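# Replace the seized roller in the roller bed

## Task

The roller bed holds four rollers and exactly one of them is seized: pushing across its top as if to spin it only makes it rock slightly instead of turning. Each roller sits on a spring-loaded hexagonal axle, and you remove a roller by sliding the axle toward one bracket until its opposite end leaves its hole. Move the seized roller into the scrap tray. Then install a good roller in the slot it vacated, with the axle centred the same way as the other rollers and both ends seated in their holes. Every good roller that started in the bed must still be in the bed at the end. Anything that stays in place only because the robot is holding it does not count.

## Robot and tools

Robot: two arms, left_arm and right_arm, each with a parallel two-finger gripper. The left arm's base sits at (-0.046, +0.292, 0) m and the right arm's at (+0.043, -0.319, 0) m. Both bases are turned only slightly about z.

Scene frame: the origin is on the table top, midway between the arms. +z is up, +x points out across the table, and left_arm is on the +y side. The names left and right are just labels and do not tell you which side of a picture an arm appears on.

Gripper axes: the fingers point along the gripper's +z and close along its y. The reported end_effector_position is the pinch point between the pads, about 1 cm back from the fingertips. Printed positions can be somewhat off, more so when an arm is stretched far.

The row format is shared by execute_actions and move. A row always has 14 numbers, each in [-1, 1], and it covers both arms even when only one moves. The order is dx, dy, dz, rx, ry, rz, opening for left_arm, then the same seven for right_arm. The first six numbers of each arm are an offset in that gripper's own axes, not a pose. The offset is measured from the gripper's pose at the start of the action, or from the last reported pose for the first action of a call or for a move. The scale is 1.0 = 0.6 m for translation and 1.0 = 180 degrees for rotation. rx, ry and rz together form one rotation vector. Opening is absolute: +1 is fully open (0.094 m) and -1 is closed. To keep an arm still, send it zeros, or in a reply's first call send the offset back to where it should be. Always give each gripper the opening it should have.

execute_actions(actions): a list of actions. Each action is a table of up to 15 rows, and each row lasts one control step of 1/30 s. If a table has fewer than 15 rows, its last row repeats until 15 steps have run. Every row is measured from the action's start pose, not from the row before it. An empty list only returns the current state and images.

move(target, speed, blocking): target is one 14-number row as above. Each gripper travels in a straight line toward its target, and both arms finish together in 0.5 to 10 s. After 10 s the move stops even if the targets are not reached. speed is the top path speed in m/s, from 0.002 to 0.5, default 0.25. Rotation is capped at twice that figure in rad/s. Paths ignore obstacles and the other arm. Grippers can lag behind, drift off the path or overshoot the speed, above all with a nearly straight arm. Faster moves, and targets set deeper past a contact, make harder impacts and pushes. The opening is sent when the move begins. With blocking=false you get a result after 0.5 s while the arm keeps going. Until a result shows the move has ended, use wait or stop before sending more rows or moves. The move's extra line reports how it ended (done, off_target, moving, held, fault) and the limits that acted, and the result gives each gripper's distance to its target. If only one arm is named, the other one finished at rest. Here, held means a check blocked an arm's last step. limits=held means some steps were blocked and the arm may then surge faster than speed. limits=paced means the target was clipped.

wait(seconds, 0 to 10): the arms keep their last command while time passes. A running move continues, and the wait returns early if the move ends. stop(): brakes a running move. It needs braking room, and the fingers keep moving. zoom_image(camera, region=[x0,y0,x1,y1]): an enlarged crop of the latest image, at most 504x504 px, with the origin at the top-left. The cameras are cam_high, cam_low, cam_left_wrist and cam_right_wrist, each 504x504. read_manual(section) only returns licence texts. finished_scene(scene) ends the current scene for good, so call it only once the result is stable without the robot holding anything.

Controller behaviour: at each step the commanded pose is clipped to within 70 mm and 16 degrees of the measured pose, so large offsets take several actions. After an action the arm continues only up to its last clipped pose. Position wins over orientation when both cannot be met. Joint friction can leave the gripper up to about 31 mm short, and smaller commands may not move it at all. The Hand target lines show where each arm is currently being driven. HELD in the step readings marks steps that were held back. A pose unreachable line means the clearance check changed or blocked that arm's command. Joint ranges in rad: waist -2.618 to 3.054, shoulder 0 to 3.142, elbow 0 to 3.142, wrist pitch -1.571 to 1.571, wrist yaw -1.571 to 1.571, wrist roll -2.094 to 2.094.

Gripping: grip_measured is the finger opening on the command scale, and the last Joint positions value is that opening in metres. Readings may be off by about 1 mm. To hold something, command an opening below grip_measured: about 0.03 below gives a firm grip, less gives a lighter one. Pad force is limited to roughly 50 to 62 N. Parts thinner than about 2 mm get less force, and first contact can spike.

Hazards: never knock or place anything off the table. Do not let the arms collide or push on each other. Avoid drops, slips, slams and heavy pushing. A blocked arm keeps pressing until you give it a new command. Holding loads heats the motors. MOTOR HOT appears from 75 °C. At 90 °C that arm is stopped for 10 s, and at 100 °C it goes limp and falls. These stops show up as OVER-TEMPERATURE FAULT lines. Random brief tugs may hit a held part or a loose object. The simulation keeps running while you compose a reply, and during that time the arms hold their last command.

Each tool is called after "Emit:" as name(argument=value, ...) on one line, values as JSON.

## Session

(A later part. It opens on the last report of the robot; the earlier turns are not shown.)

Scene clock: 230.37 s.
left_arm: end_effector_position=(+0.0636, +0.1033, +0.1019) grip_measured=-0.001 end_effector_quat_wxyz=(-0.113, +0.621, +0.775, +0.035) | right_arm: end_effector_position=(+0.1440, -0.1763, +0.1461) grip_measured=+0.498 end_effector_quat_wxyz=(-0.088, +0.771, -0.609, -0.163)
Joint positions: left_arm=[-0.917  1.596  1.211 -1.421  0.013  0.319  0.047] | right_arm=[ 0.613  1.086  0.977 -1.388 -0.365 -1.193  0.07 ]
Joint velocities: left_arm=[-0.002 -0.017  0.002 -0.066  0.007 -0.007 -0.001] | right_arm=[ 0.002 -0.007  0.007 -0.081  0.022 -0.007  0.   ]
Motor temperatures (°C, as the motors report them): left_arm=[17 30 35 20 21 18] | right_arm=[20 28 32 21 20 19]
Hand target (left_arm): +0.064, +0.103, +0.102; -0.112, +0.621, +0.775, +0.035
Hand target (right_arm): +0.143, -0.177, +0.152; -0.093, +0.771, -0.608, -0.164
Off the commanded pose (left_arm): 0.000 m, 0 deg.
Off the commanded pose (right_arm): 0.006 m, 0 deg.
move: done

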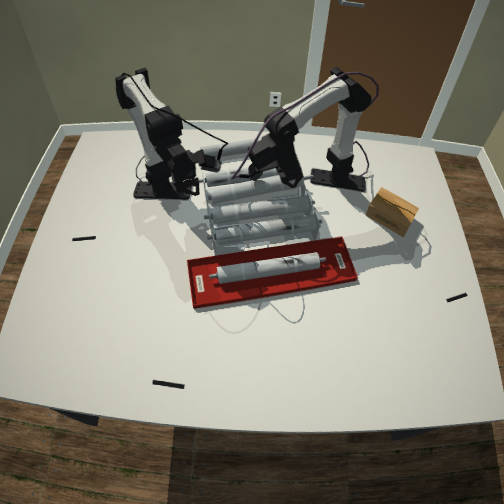

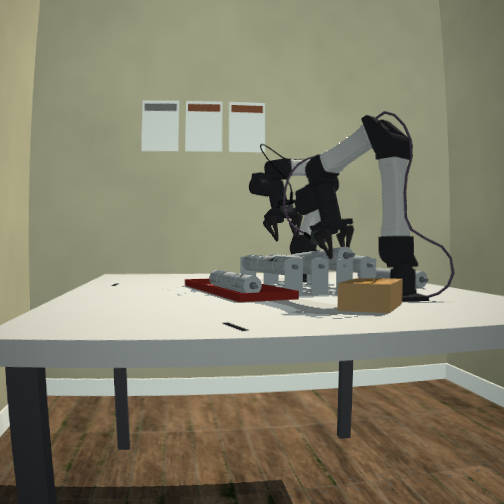

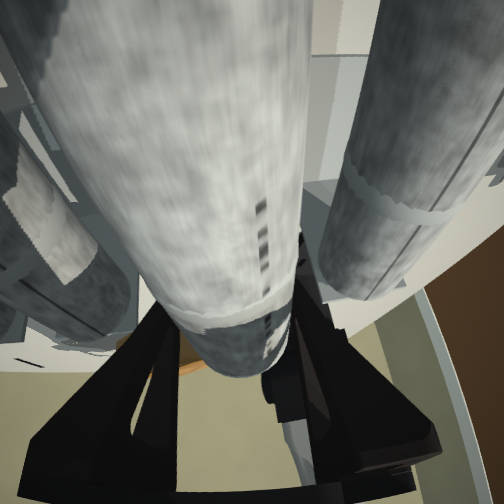

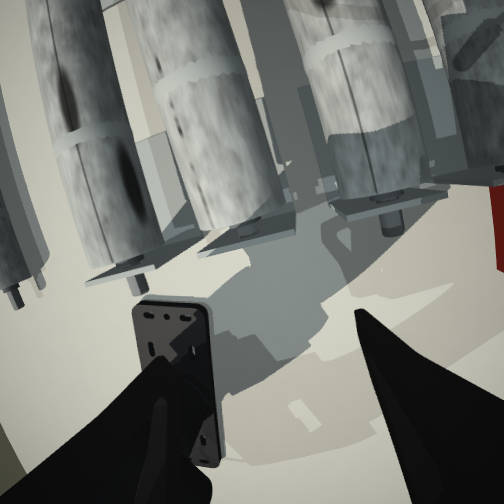

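Emit:
move(target=[0,0,0,0,0,0,-0.08, -0.05,0,0.145,0,0,0,0.5], speed=0.08)

Emit:
move(target=[0,0,0,0,0,0,-0.08, 0,0,0,0,0,0,-0.08])

Emit:
move(target=[0,0,0,0,0,0,0.5, 0,0,0,0,0,0,-0.08])

Emit:
move(target=[0.02,0,-0.1,0,0,0,0.5, 0,0,0,0,0,0,-0.08], speed=0.08)

Emit:
move(target=[0.1,0,0,0,0,0,-0.3, 0,0,0,0,0,0,-0.08], speed=0.08)

Emit:
zoom_image(camera="cam_high", region=[180,130,340,250])

Scene clock: 238.93 s.
left_arm: end_effector_position=(+0.0636, +0.1033, +0.1019) grip_measured=-0.001 end_effector_quat_wxyz=(-0.113, +0.621, +0.775, +0.035) | right_arm: end_effector_position=(+0.1270, -0.1202, +0.0847) grip_measured=+0.498 end_effector_quat_wxyz=(-0.097, +0.771, -0.607, -0.165)
Joint positions: left_arm=[-0.917  1.596  1.211 -1.421  0.013  0.319  0.047] | right_arm=[ 0.927  1.148  0.757 -0.976 -0.328 -0.864  0.07 ]
Joint velocities: left_arm=[ 0.017  0.007 -0.022 -0.037  0.007 -0.051  0.001] | right_arm=[ 0.012 -0.002  0.007  0.125  0.037  0.037 -0.001]
Motor temperatures (°C, as the motors report them): left_arm=[17 30 34 20 21 18] | right_arm=[20 27 33 21 20 19]
Hand target (left_arm): +0.064, +0.103, +0.102; -0.113, +0.621, +0.775, +0.035
Hand target (right_arm): +0.124, -0.123, +0.075; -0.085, +0.772, -0.609, -0.162
Off the commanded pose (left_arm): 0.000 m, 0 deg.
Off the commanded pose (right_arm): 0.009 m, 1 deg.
move: done

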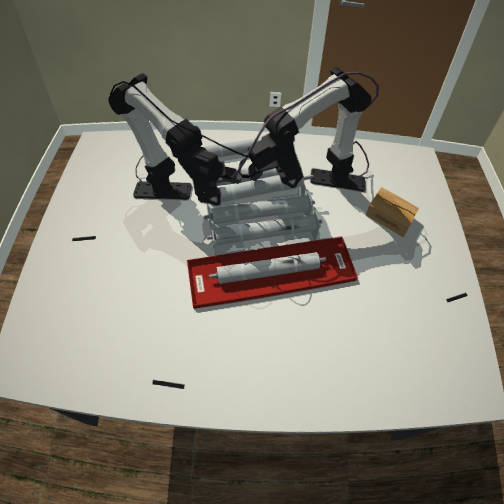

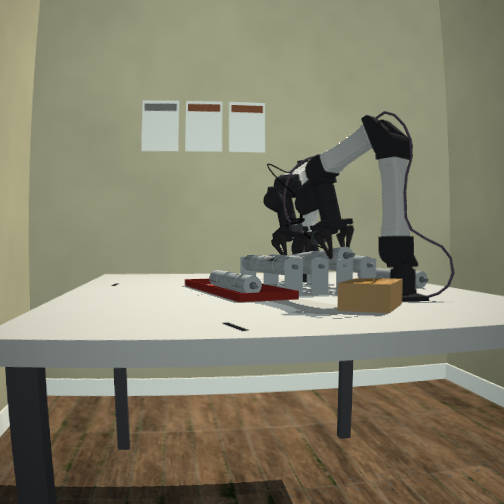

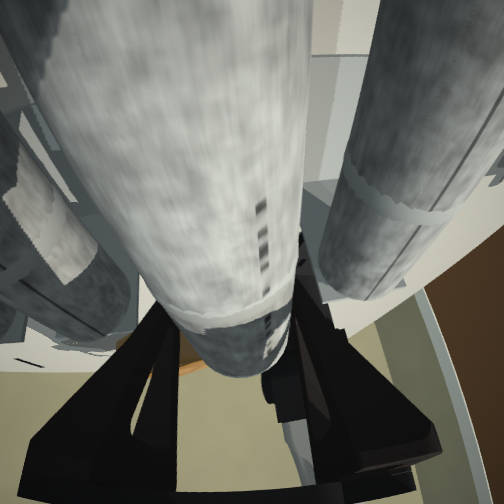

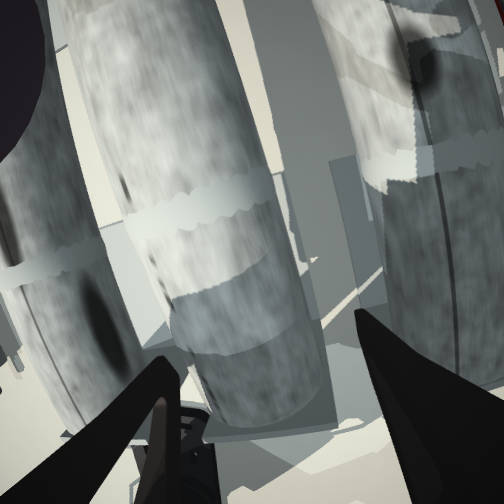

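Scene clock: 239.43 s.
left_arm: end_effector_position=(+0.0637, +0.1030, +0.1018) grip_measured=-0.001 end_effector_quat_wxyz=(-0.112, +0.621, +0.775, +0.034) | right_arm: end_effector_position=(+0.1238, -0.1219, +0.0844) grip_measured=-0.017 end_effector_quat_wxyz=(-0.090, +0.772, -0.607, -0.168)
Joint positions: left_arm=[-0.917  1.596  1.211 -1.42   0.014  0.319  0.047] | right_arm=[ 0.929  1.148  0.757 -0.989 -0.335 -0.864  0.046]
Joint velocities: left_arm=[-0.012  0.002  0.012 -0.022 -0.037  0.007 -0.   ] | right_arm=[-0.017  0.007  0.007 -0.037  0.007  0.022 -0.   ]
Motor temperatures (°C, as the motors report them): left_arm=[17 30 34 20 21 18] | right_arm=[20 27 33 21 20 19]
Hand target (left_arm): +0.064, +0.103, +0.102; -0.113, +0.621, +0.775, +0.035
Hand target (right_arm): +0.127, -0.120, +0.085; -0.097, +0.772, -0.607, -0.165
Off the commanded pose (left_arm): 0.000 m, 0 deg.
Off the commanded pose (right_arm): 0.004 m, 1 deg.
move: done

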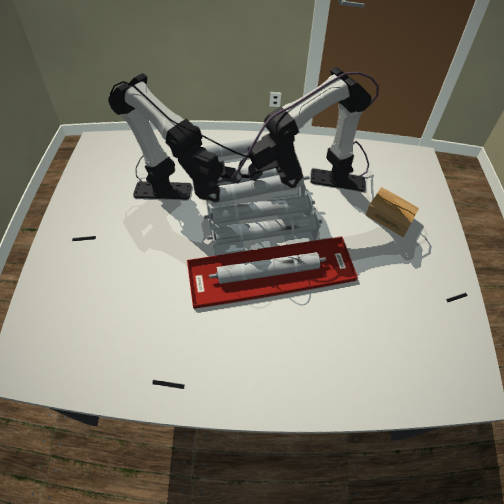

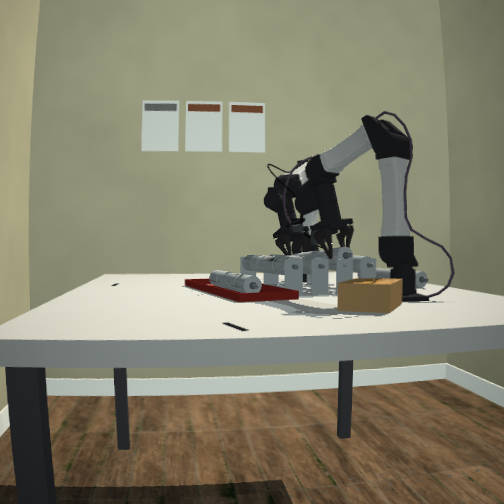

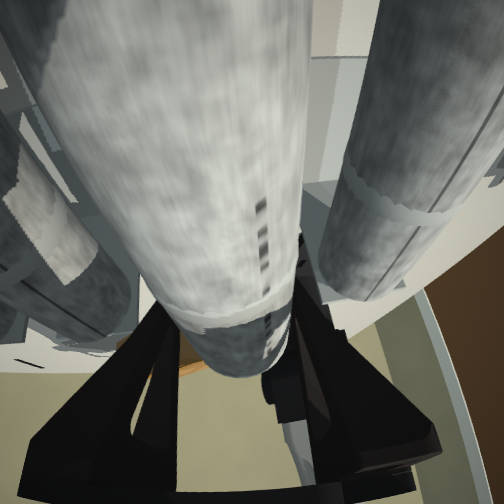

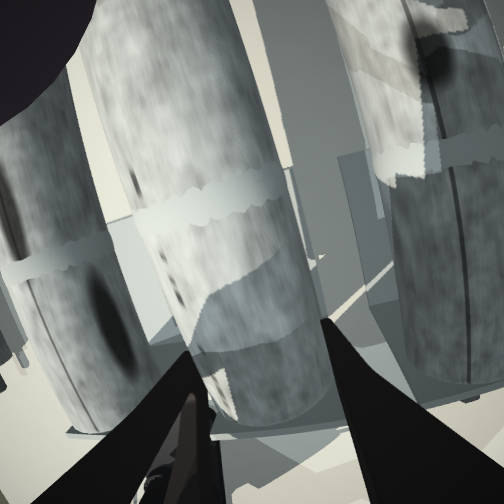

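Scene clock: 239.93 s.
left_arm: end_effector_position=(+0.0637, +0.1030, +0.1018) grip_measured=+0.499 end_effector_quat_wxyz=(-0.112, +0.621, +0.775, +0.034) | right_arm: end_effector_position=(+0.1237, -0.1220, +0.0844) grip_measured=-0.017 end_effector_quat_wxyz=(-0.090, +0.772, -0.607, -0.168)
Joint positions: left_arm=[-0.917  1.596  1.211 -1.42   0.014  0.319  0.07 ] | right_arm=[ 0.929  1.148  0.757 -0.99  -0.335 -0.864  0.046]
Joint velocities: left_arm=[ 0.002 -0.012  0.027 -0.007  0.022 -0.007 -0.   ] | right_arm=[-0.007 -0.007 -0.002 -0.007  0.022 -0.007  0.   ]
Motor temperatures (°C, as the motors report them): left_arm=[17 30 34 20 21 18] | right_arm=[20 27 33 21 20 19]
Hand target (left_arm): +0.064, +0.103, +0.102; -0.112, +0.621, +0.775, +0.034
Hand target (right_arm): +0.124, -0.122, +0.084; -0.090, +0.772, -0.607, -0.168
Off the commanded pose (left_arm): 0.000 m, 0 deg.
Off the commanded pose (right_arm): 0.000 m, 0 deg.
move: done

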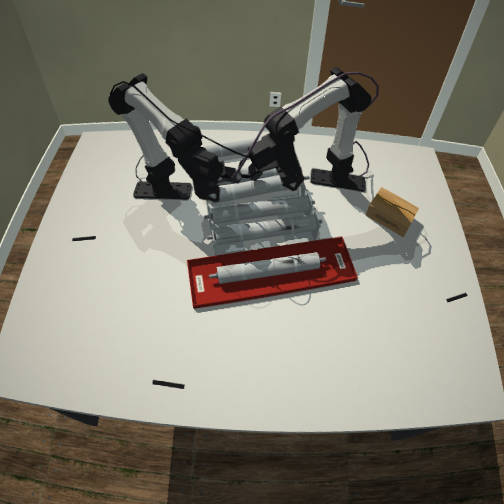

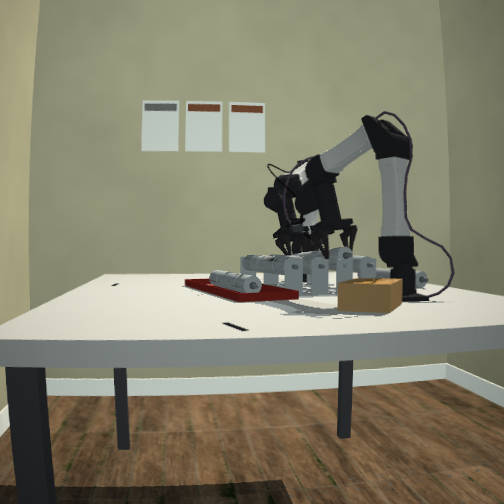

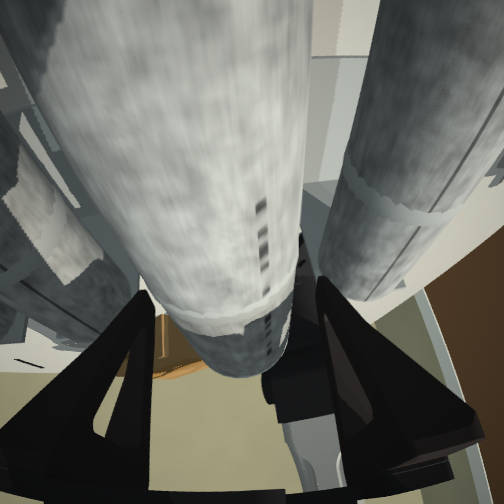

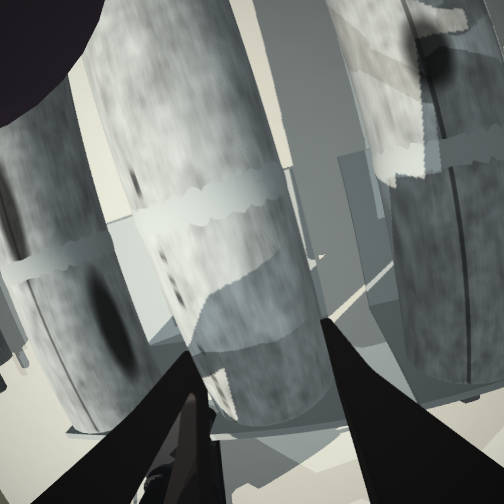

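Scene clock: 241.03 s.
left_arm: end_effector_position=(+0.0662, +0.0987, +0.1580) grip_measured=+0.499 end_effector_quat_wxyz=(-0.054, +0.626, +0.778, +0.013) | right_arm: end_effector_position=(+0.1237, -0.1220, +0.0844) grip_measured=-0.017 end_effector_quat_wxyz=(-0.090, +0.772, -0.607, -0.168)
Joint positions: left_arm=[-0.917  1.496  1.358 -1.543  0.014  0.322  0.07 ] | right_arm=[ 0.929  1.148  0.757 -0.99  -0.335 -0.864  0.046]
Joint velocities: left_arm=[-0.002 -0.002 -0.017  0.022 -0.022 -0.081 -0.   ] | right_arm=[ 0.007 -0.007 -0.002 -0.095  0.007 -0.007  0.   ]
Motor temperatures (°C, as the motors report them): left_arm=[17 30 34 20 21 18] | right_arm=[20 27 33 21 20 19]
Hand target (left_arm): +0.069, +0.102, +0.162; -0.051, +0.625, +0.779, +0.013
Hand target (right_arm): +0.124, -0.122, +0.084; -0.090, +0.772, -0.607, -0.168
Off the commanded pose (left_arm): 0.007 m, 7 deg.
Off the commanded pose (right_arm): 0.000 m, 0 deg.
joint sent to its limit (left arm) — the command would take joint 4 (wrist pitch) past its lower limit, so that joint was sent only as far as its limit.
move: off_target (left_arm)

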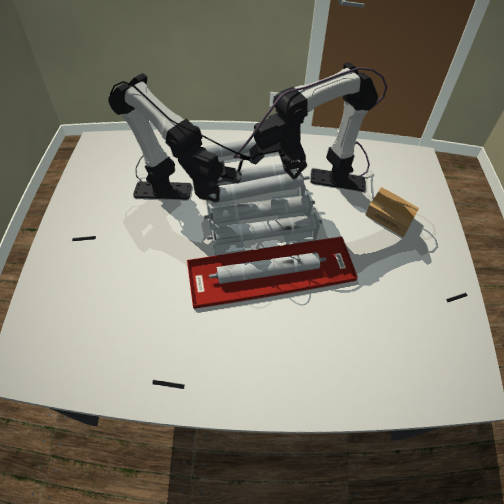

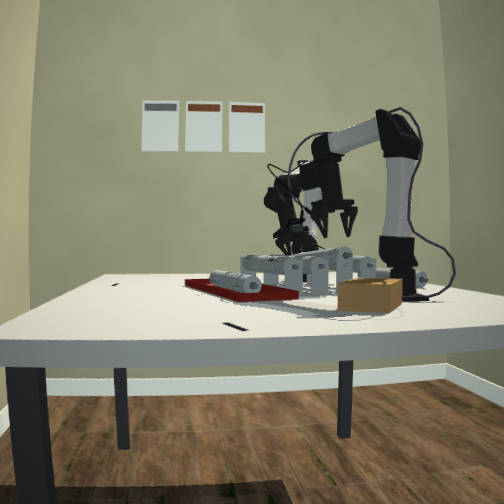

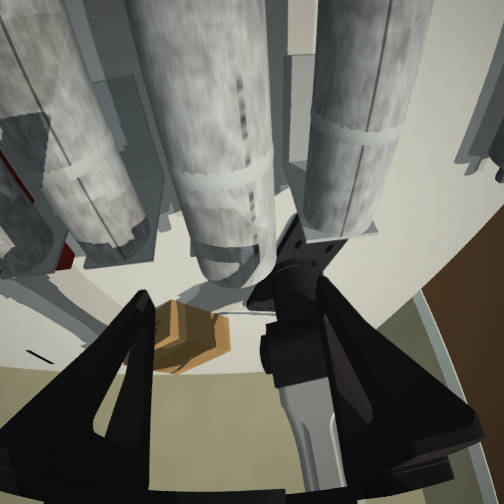

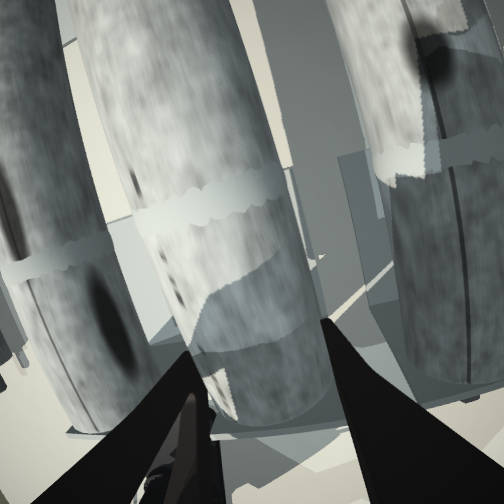

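Scene clock: 242.13 s.
left_arm: end_effector_position=(+0.0547, +0.1486, +0.1683) grip_measured=-0.299 end_effector_quat_wxyz=(-0.007, +0.626, +0.780, -0.005) | right_arm: end_effector_position=(+0.1237, -0.1220, +0.0844) grip_measured=-0.017 end_effector_quat_wxyz=(-0.090, +0.772, -0.607, -0.168)
Joint positions: left_arm=[-0.829  1.23   1.197 -1.549  0.013  0.406  0.033] | right_arm=[ 0.929  1.148  0.757 -0.99  -0.335 -0.864  0.046]
Joint velocities: left_arm=[-0.007 -0.002  0.012 -0.081 -0.007  0.022 -0.   ] | right_arm=[-0.002 -0.012 -0.007 -0.066 -0.037 -0.022  0.   ]
Motor temperatures (°C, as the motors report them): left_arm=[17 30 34 20 21 18] | right_arm=[20 27 33 21 20 19]
Hand target (left_arm): +0.054, +0.157, +0.165; -0.013, +0.627, +0.779, +0.003
Hand target (right_arm): +0.124, -0.122, +0.084; -0.090, +0.772, -0.607, -0.168
Off the commanded pose (left_arm): 0.010 m, 6 deg.
Off the commanded pose (right_arm): 0.000 m, 0 deg.
joint sent to its limit (left arm) — the command would take joint 4 (wrist pitch) past its lower limit, so that joint was sent only as far as its limit.
move: off_target (left_arm)

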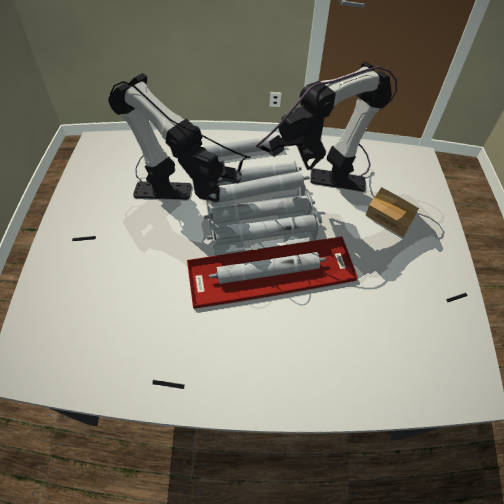

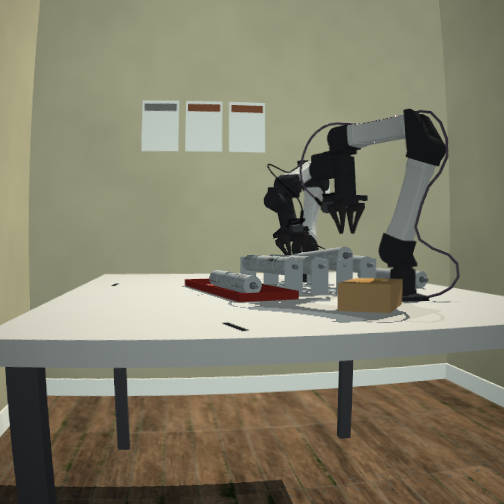

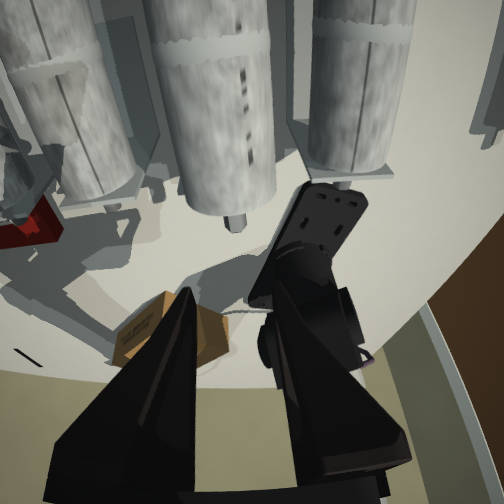

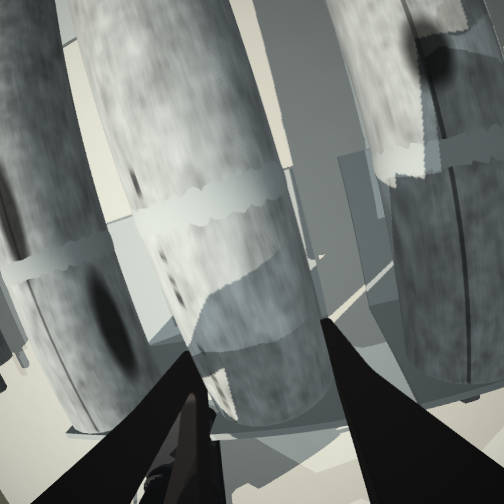

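Region (180, 130, 340, 250) of cam_high's 504x504 image, scaled by 3.150, with more detail than that image has; it fills the top 378 rows of this view, and the rest is white.

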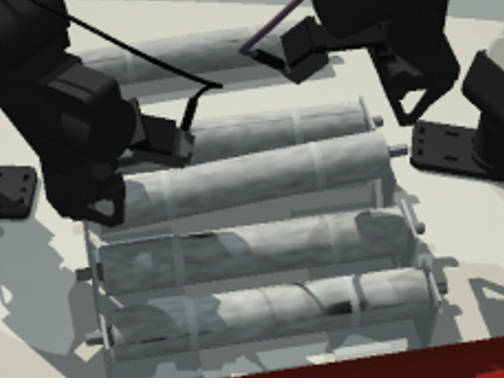

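Emit:
move(target=[-0.085,0,0.02,0,0,0,0.5, 0,0,0,0,0,0,-0.08], speed=0.08)

Emit:
move(target=[0,0,0.105,0,0,0,0.5, 0,0,0,0,0,0,-0.08], speed=0.06)

Emit:
move(target=[0,0,0,0,0,0,-0.08, 0,0,0,0,0,0,-0.08])

Emit:
move(target=[0,0,0,0,0,0,-0.08, 0,0,0,0,0,0,0.5])

Emit:
move(target=[0,0,0,0,0,0,-0.08, 0.03,0,-0.09,0,0.08,0,0.5], speed=0.08)

Scene clock: 248.30 s.
left_arm: end_effector_position=(+0.0646, +0.1062, +0.1545) grip_measured=+0.499 end_effector_quat_wxyz=(-0.011, +0.626, +0.780, -0.003) | right_arm: end_effector_position=(+0.1237, -0.1220, +0.0844) grip_measured=-0.017 end_effector_quat_wxyz=(-0.090, +0.772, -0.607, -0.168)
Joint positions: left_arm=[-0.906  1.383  1.252 -1.459  0.013  0.33   0.07 ] | right_arm=[ 0.929  1.148  0.757 -0.99  -0.335 -0.864  0.046]
Joint velocities: left_arm=[-0.022 -0.002  0.017  0.037 -0.051 -0.066  0.001] | right_arm=[ 0.007 -0.017 -0.002  0.066 -0.022 -0.007 -0.001]
Motor temperatures (°C, as the motors report them): left_arm=[17 30 34 20 21 18] | right_arm=[20 27 33 21 20 19]
Hand target (left_arm): +0.065, +0.099, +0.155; -0.008, +0.626, +0.780, -0.006
Hand target (right_arm): +0.124, -0.122, +0.084; -0.090, +0.772, -0.607, -0.168
Off the commanded pose (left_arm): 0.008 m, 1 deg.
Off the commanded pose (right_arm): 0.000 m, 0 deg.
move: done

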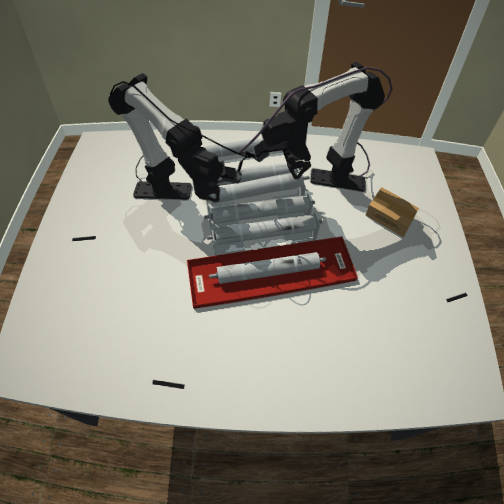

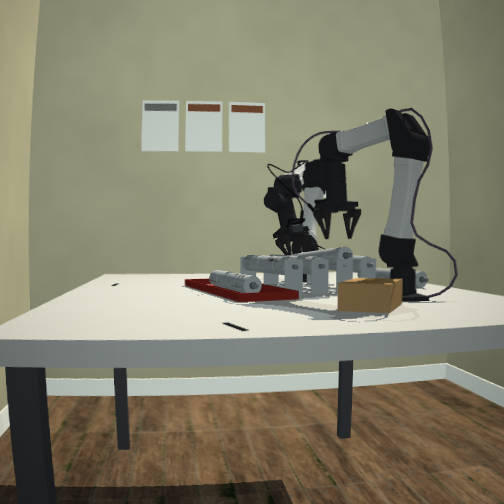

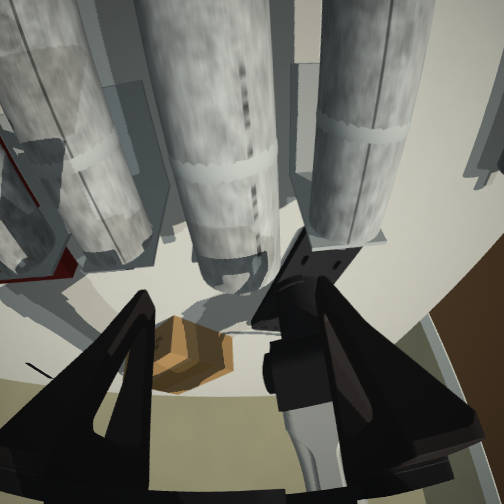

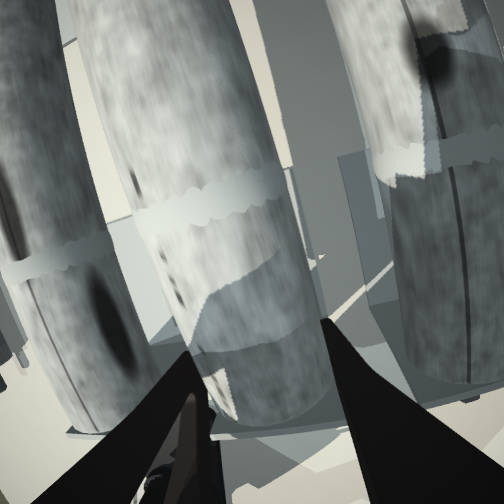

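Scene clock: 249.83 s.
left_arm: end_effector_position=(+0.0649, +0.1057, +0.0960) grip_measured=+0.499 end_effector_quat_wxyz=(-0.009, +0.626, +0.780, -0.004) | right_arm: end_effector_position=(+0.1237, -0.1220, +0.0844) grip_measured=-0.017 end_effector_quat_wxyz=(-0.090, +0.772, -0.607, -0.168)
Joint positions: left_arm=[-0.906  1.383  1.02  -1.222  0.013  0.33   0.07 ] | right_arm=[ 0.929  1.148  0.757 -0.99  -0.335 -0.864  0.046]
Joint velocities: left_arm=[-0.007 -0.017 -0.002  0.081 -0.037  0.037 -0.001] | right_arm=[-0.002  0.017 -0.007 -0.037  0.007 -0.051 -0.   ]
Motor temperatures (°C, as the motors report them): left_arm=[17 30 34 20 21 18] | right_arm=[20 27 33 21 20 19]
Hand target (left_arm): +0.063, +0.108, +0.092; -0.011, +0.626, +0.780, -0.003
Hand target (right_arm): +0.124, -0.122, +0.084; -0.090, +0.772, -0.607, -0.168
Off the commanded pose (left_arm): 0.005 m, 0 deg.
Off the commanded pose (right_arm): 0.000 m, 0 deg.
move: done

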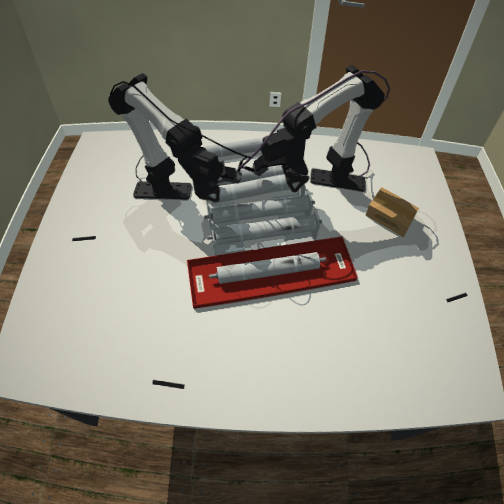

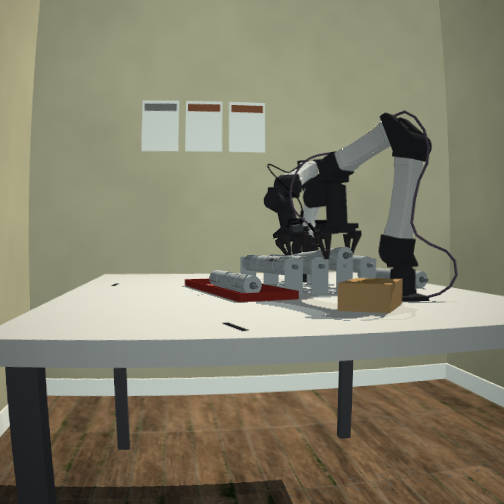

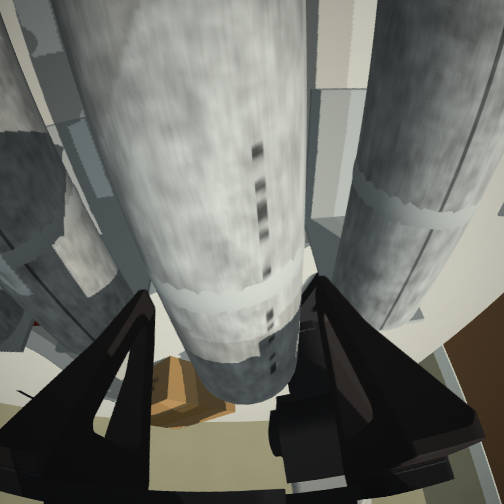

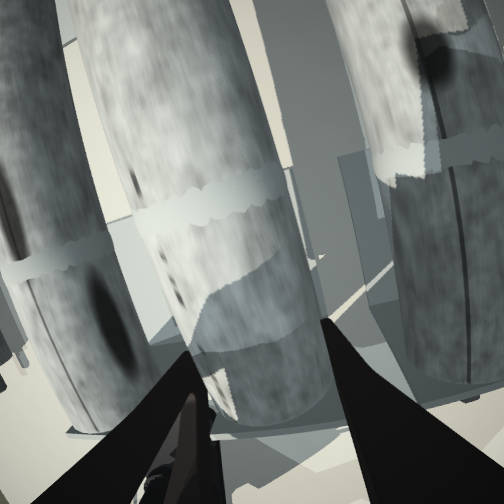

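Scene clock: 250.33 s.
left_arm: end_effector_position=(+0.0642, +0.1055, +0.0960) grip_measured=+0.003 end_effector_quat_wxyz=(-0.010, +0.625, +0.780, -0.005) | right_arm: end_effector_position=(+0.1237, -0.1221, +0.0844) grip_measured=-0.017 end_effector_quat_wxyz=(-0.090, +0.771, -0.608, -0.168)
Joint positions: left_arm=[-0.906  1.383  1.02  -1.223  0.017  0.328  0.047] | right_arm=[ 0.929  1.148  0.757 -0.99  -0.335 -0.861  0.046]
Joint velocities: left_arm=[-0.012 -0.002  0.007  0.037  0.051 -0.007  0.001] | right_arm=[-0.007  0.012 -0.002 -0.066 -0.081 -0.066  0.001]
Motor temperatures (°C, as the motors report them): left_arm=[17 30 34 20 21 18] | right_arm=[20 27 33 21 20 19]
Hand target (left_arm): +0.065, +0.106, +0.096; -0.009, +0.626, +0.780, -0.004
Hand target (right_arm): +0.124, -0.122, +0.084; -0.090, +0.771, -0.607, -0.168
Off the commanded pose (left_arm): 0.001 m, 0 deg.
Off the commanded pose (right_arm): 0.000 m, 0 deg.
move: done

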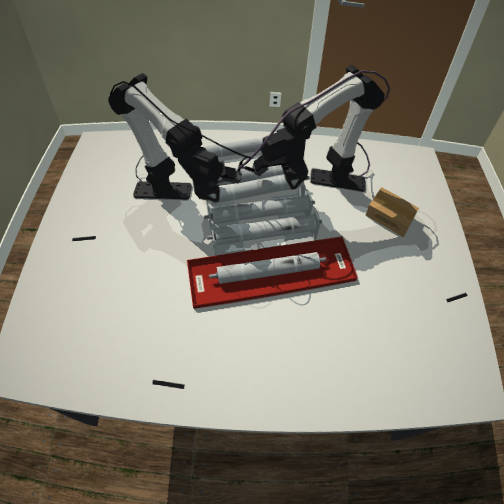

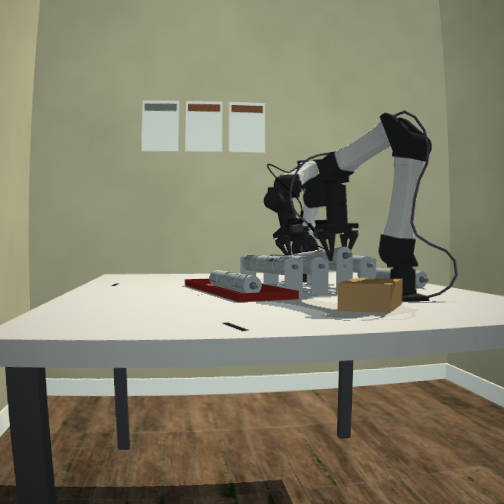

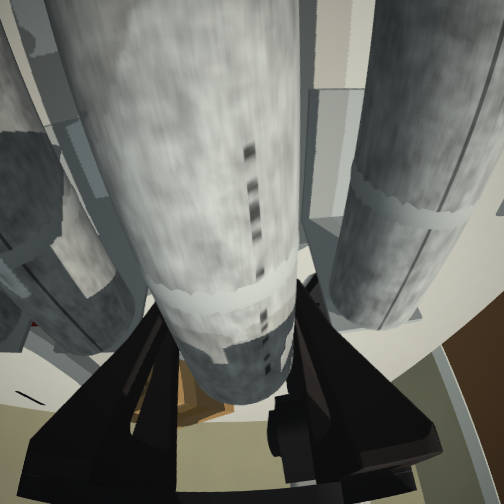

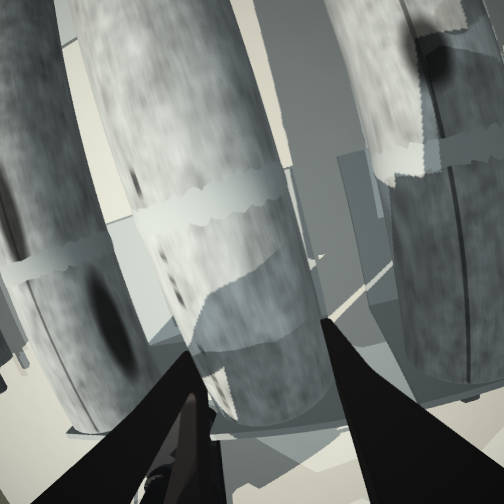

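Scene clock: 250.83 s.
left_arm: end_effector_position=(+0.0642, +0.1055, +0.0960) grip_measured=+0.003 end_effector_quat_wxyz=(-0.010, +0.625, +0.780, -0.005) | right_arm: end_effector_position=(+0.1237, -0.1221, +0.0844) grip_measured=+0.498 end_effector_quat_wxyz=(-0.090, +0.771, -0.608, -0.168)
Joint positions: left_arm=[-0.906  1.383  1.02  -1.223  0.017  0.328  0.047] | right_arm=[ 0.929  1.148  0.757 -0.99  -0.335 -0.861  0.07 ]
Joint velocities: left_arm=[-0.002 -0.007 -0.007 -0.037 -0.066 -0.037  0.001] | right_arm=[ 0.022 -0.012 -0.002 -0.007 -0.051 -0.081  0.001]
Motor temperatures (°C, as the motors report them): left_arm=[17 30 34 20 21 18] | right_arm=[20 27 33 21 20 19]
Hand target (left_arm): +0.064, +0.106, +0.096; -0.010, +0.625, +0.780, -0.005
Hand target (right_arm): +0.124, -0.122, +0.084; -0.090, +0.771, -0.608, -0.168
Off the commanded pose (left_arm): 0.000 m, 0 deg.
Off the commanded pose (right_arm): 0.000 m, 0 deg.
move: done

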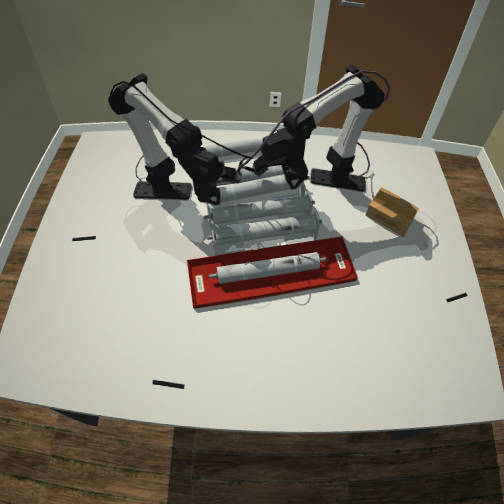

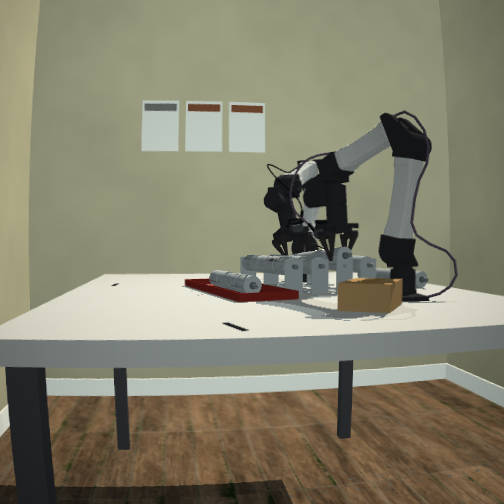

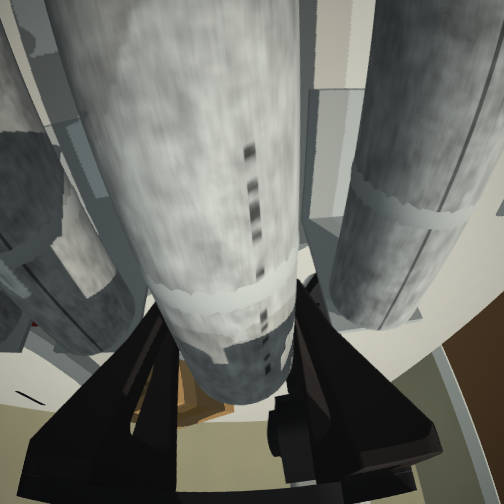

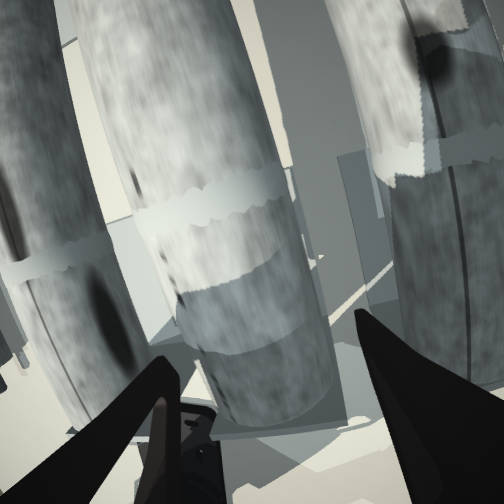

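Scene clock: 252.90 s.
left_arm: end_effector_position=(+0.0642, +0.1055, +0.0960) grip_measured=+0.003 end_effector_quat_wxyz=(-0.010, +0.625, +0.780, -0.005) | right_arm: end_effector_position=(+0.1362, -0.1555, +0.1260) grip_measured=+0.498 end_effector_quat_wxyz=(-0.024, +0.781, -0.620, -0.073)
Joint positions: left_arm=[-0.906  1.383  1.02  -1.223  0.017  0.328  0.047] | right_arm=[ 0.937  1.194  0.997 -1.323 -0.144 -0.875  0.07 ]
Joint velocities: left_arm=[-0.012 -0.002 -0.012 -0.037  0.095 -0.037  0.   ] | right_arm=[-0.002  0.002  0.012  0.007  0.007 -0.051  0.   ]
Motor temperatures (°C, as the motors report them): left_arm=[17 30 34 20 21 18] | right_arm=[20 27 33 21 20 19]
Hand target (left_arm): +0.064, +0.106, +0.096; -0.010, +0.625, +0.780, -0.005
Hand target (right_arm): +0.135, -0.156, +0.128; -0.014, +0.785, -0.616, -0.069
Off the commanded pose (left_arm): 0.000 m, 0 deg.
Off the commanded pose (right_arm): 0.002 m, 2 deg.
move: done

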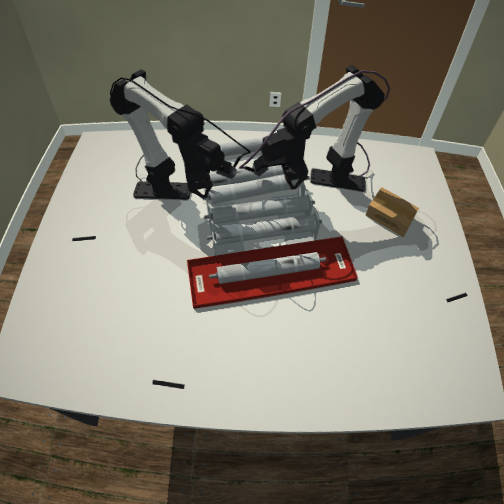

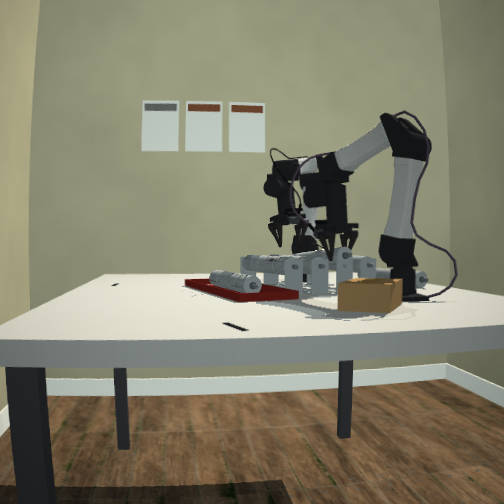

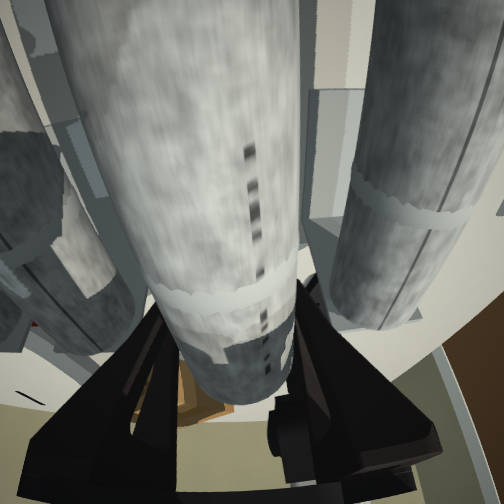

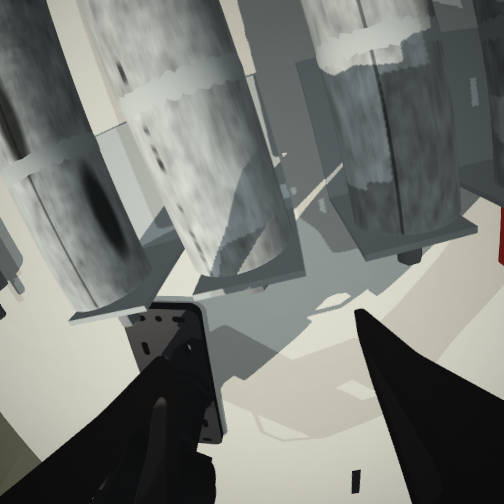

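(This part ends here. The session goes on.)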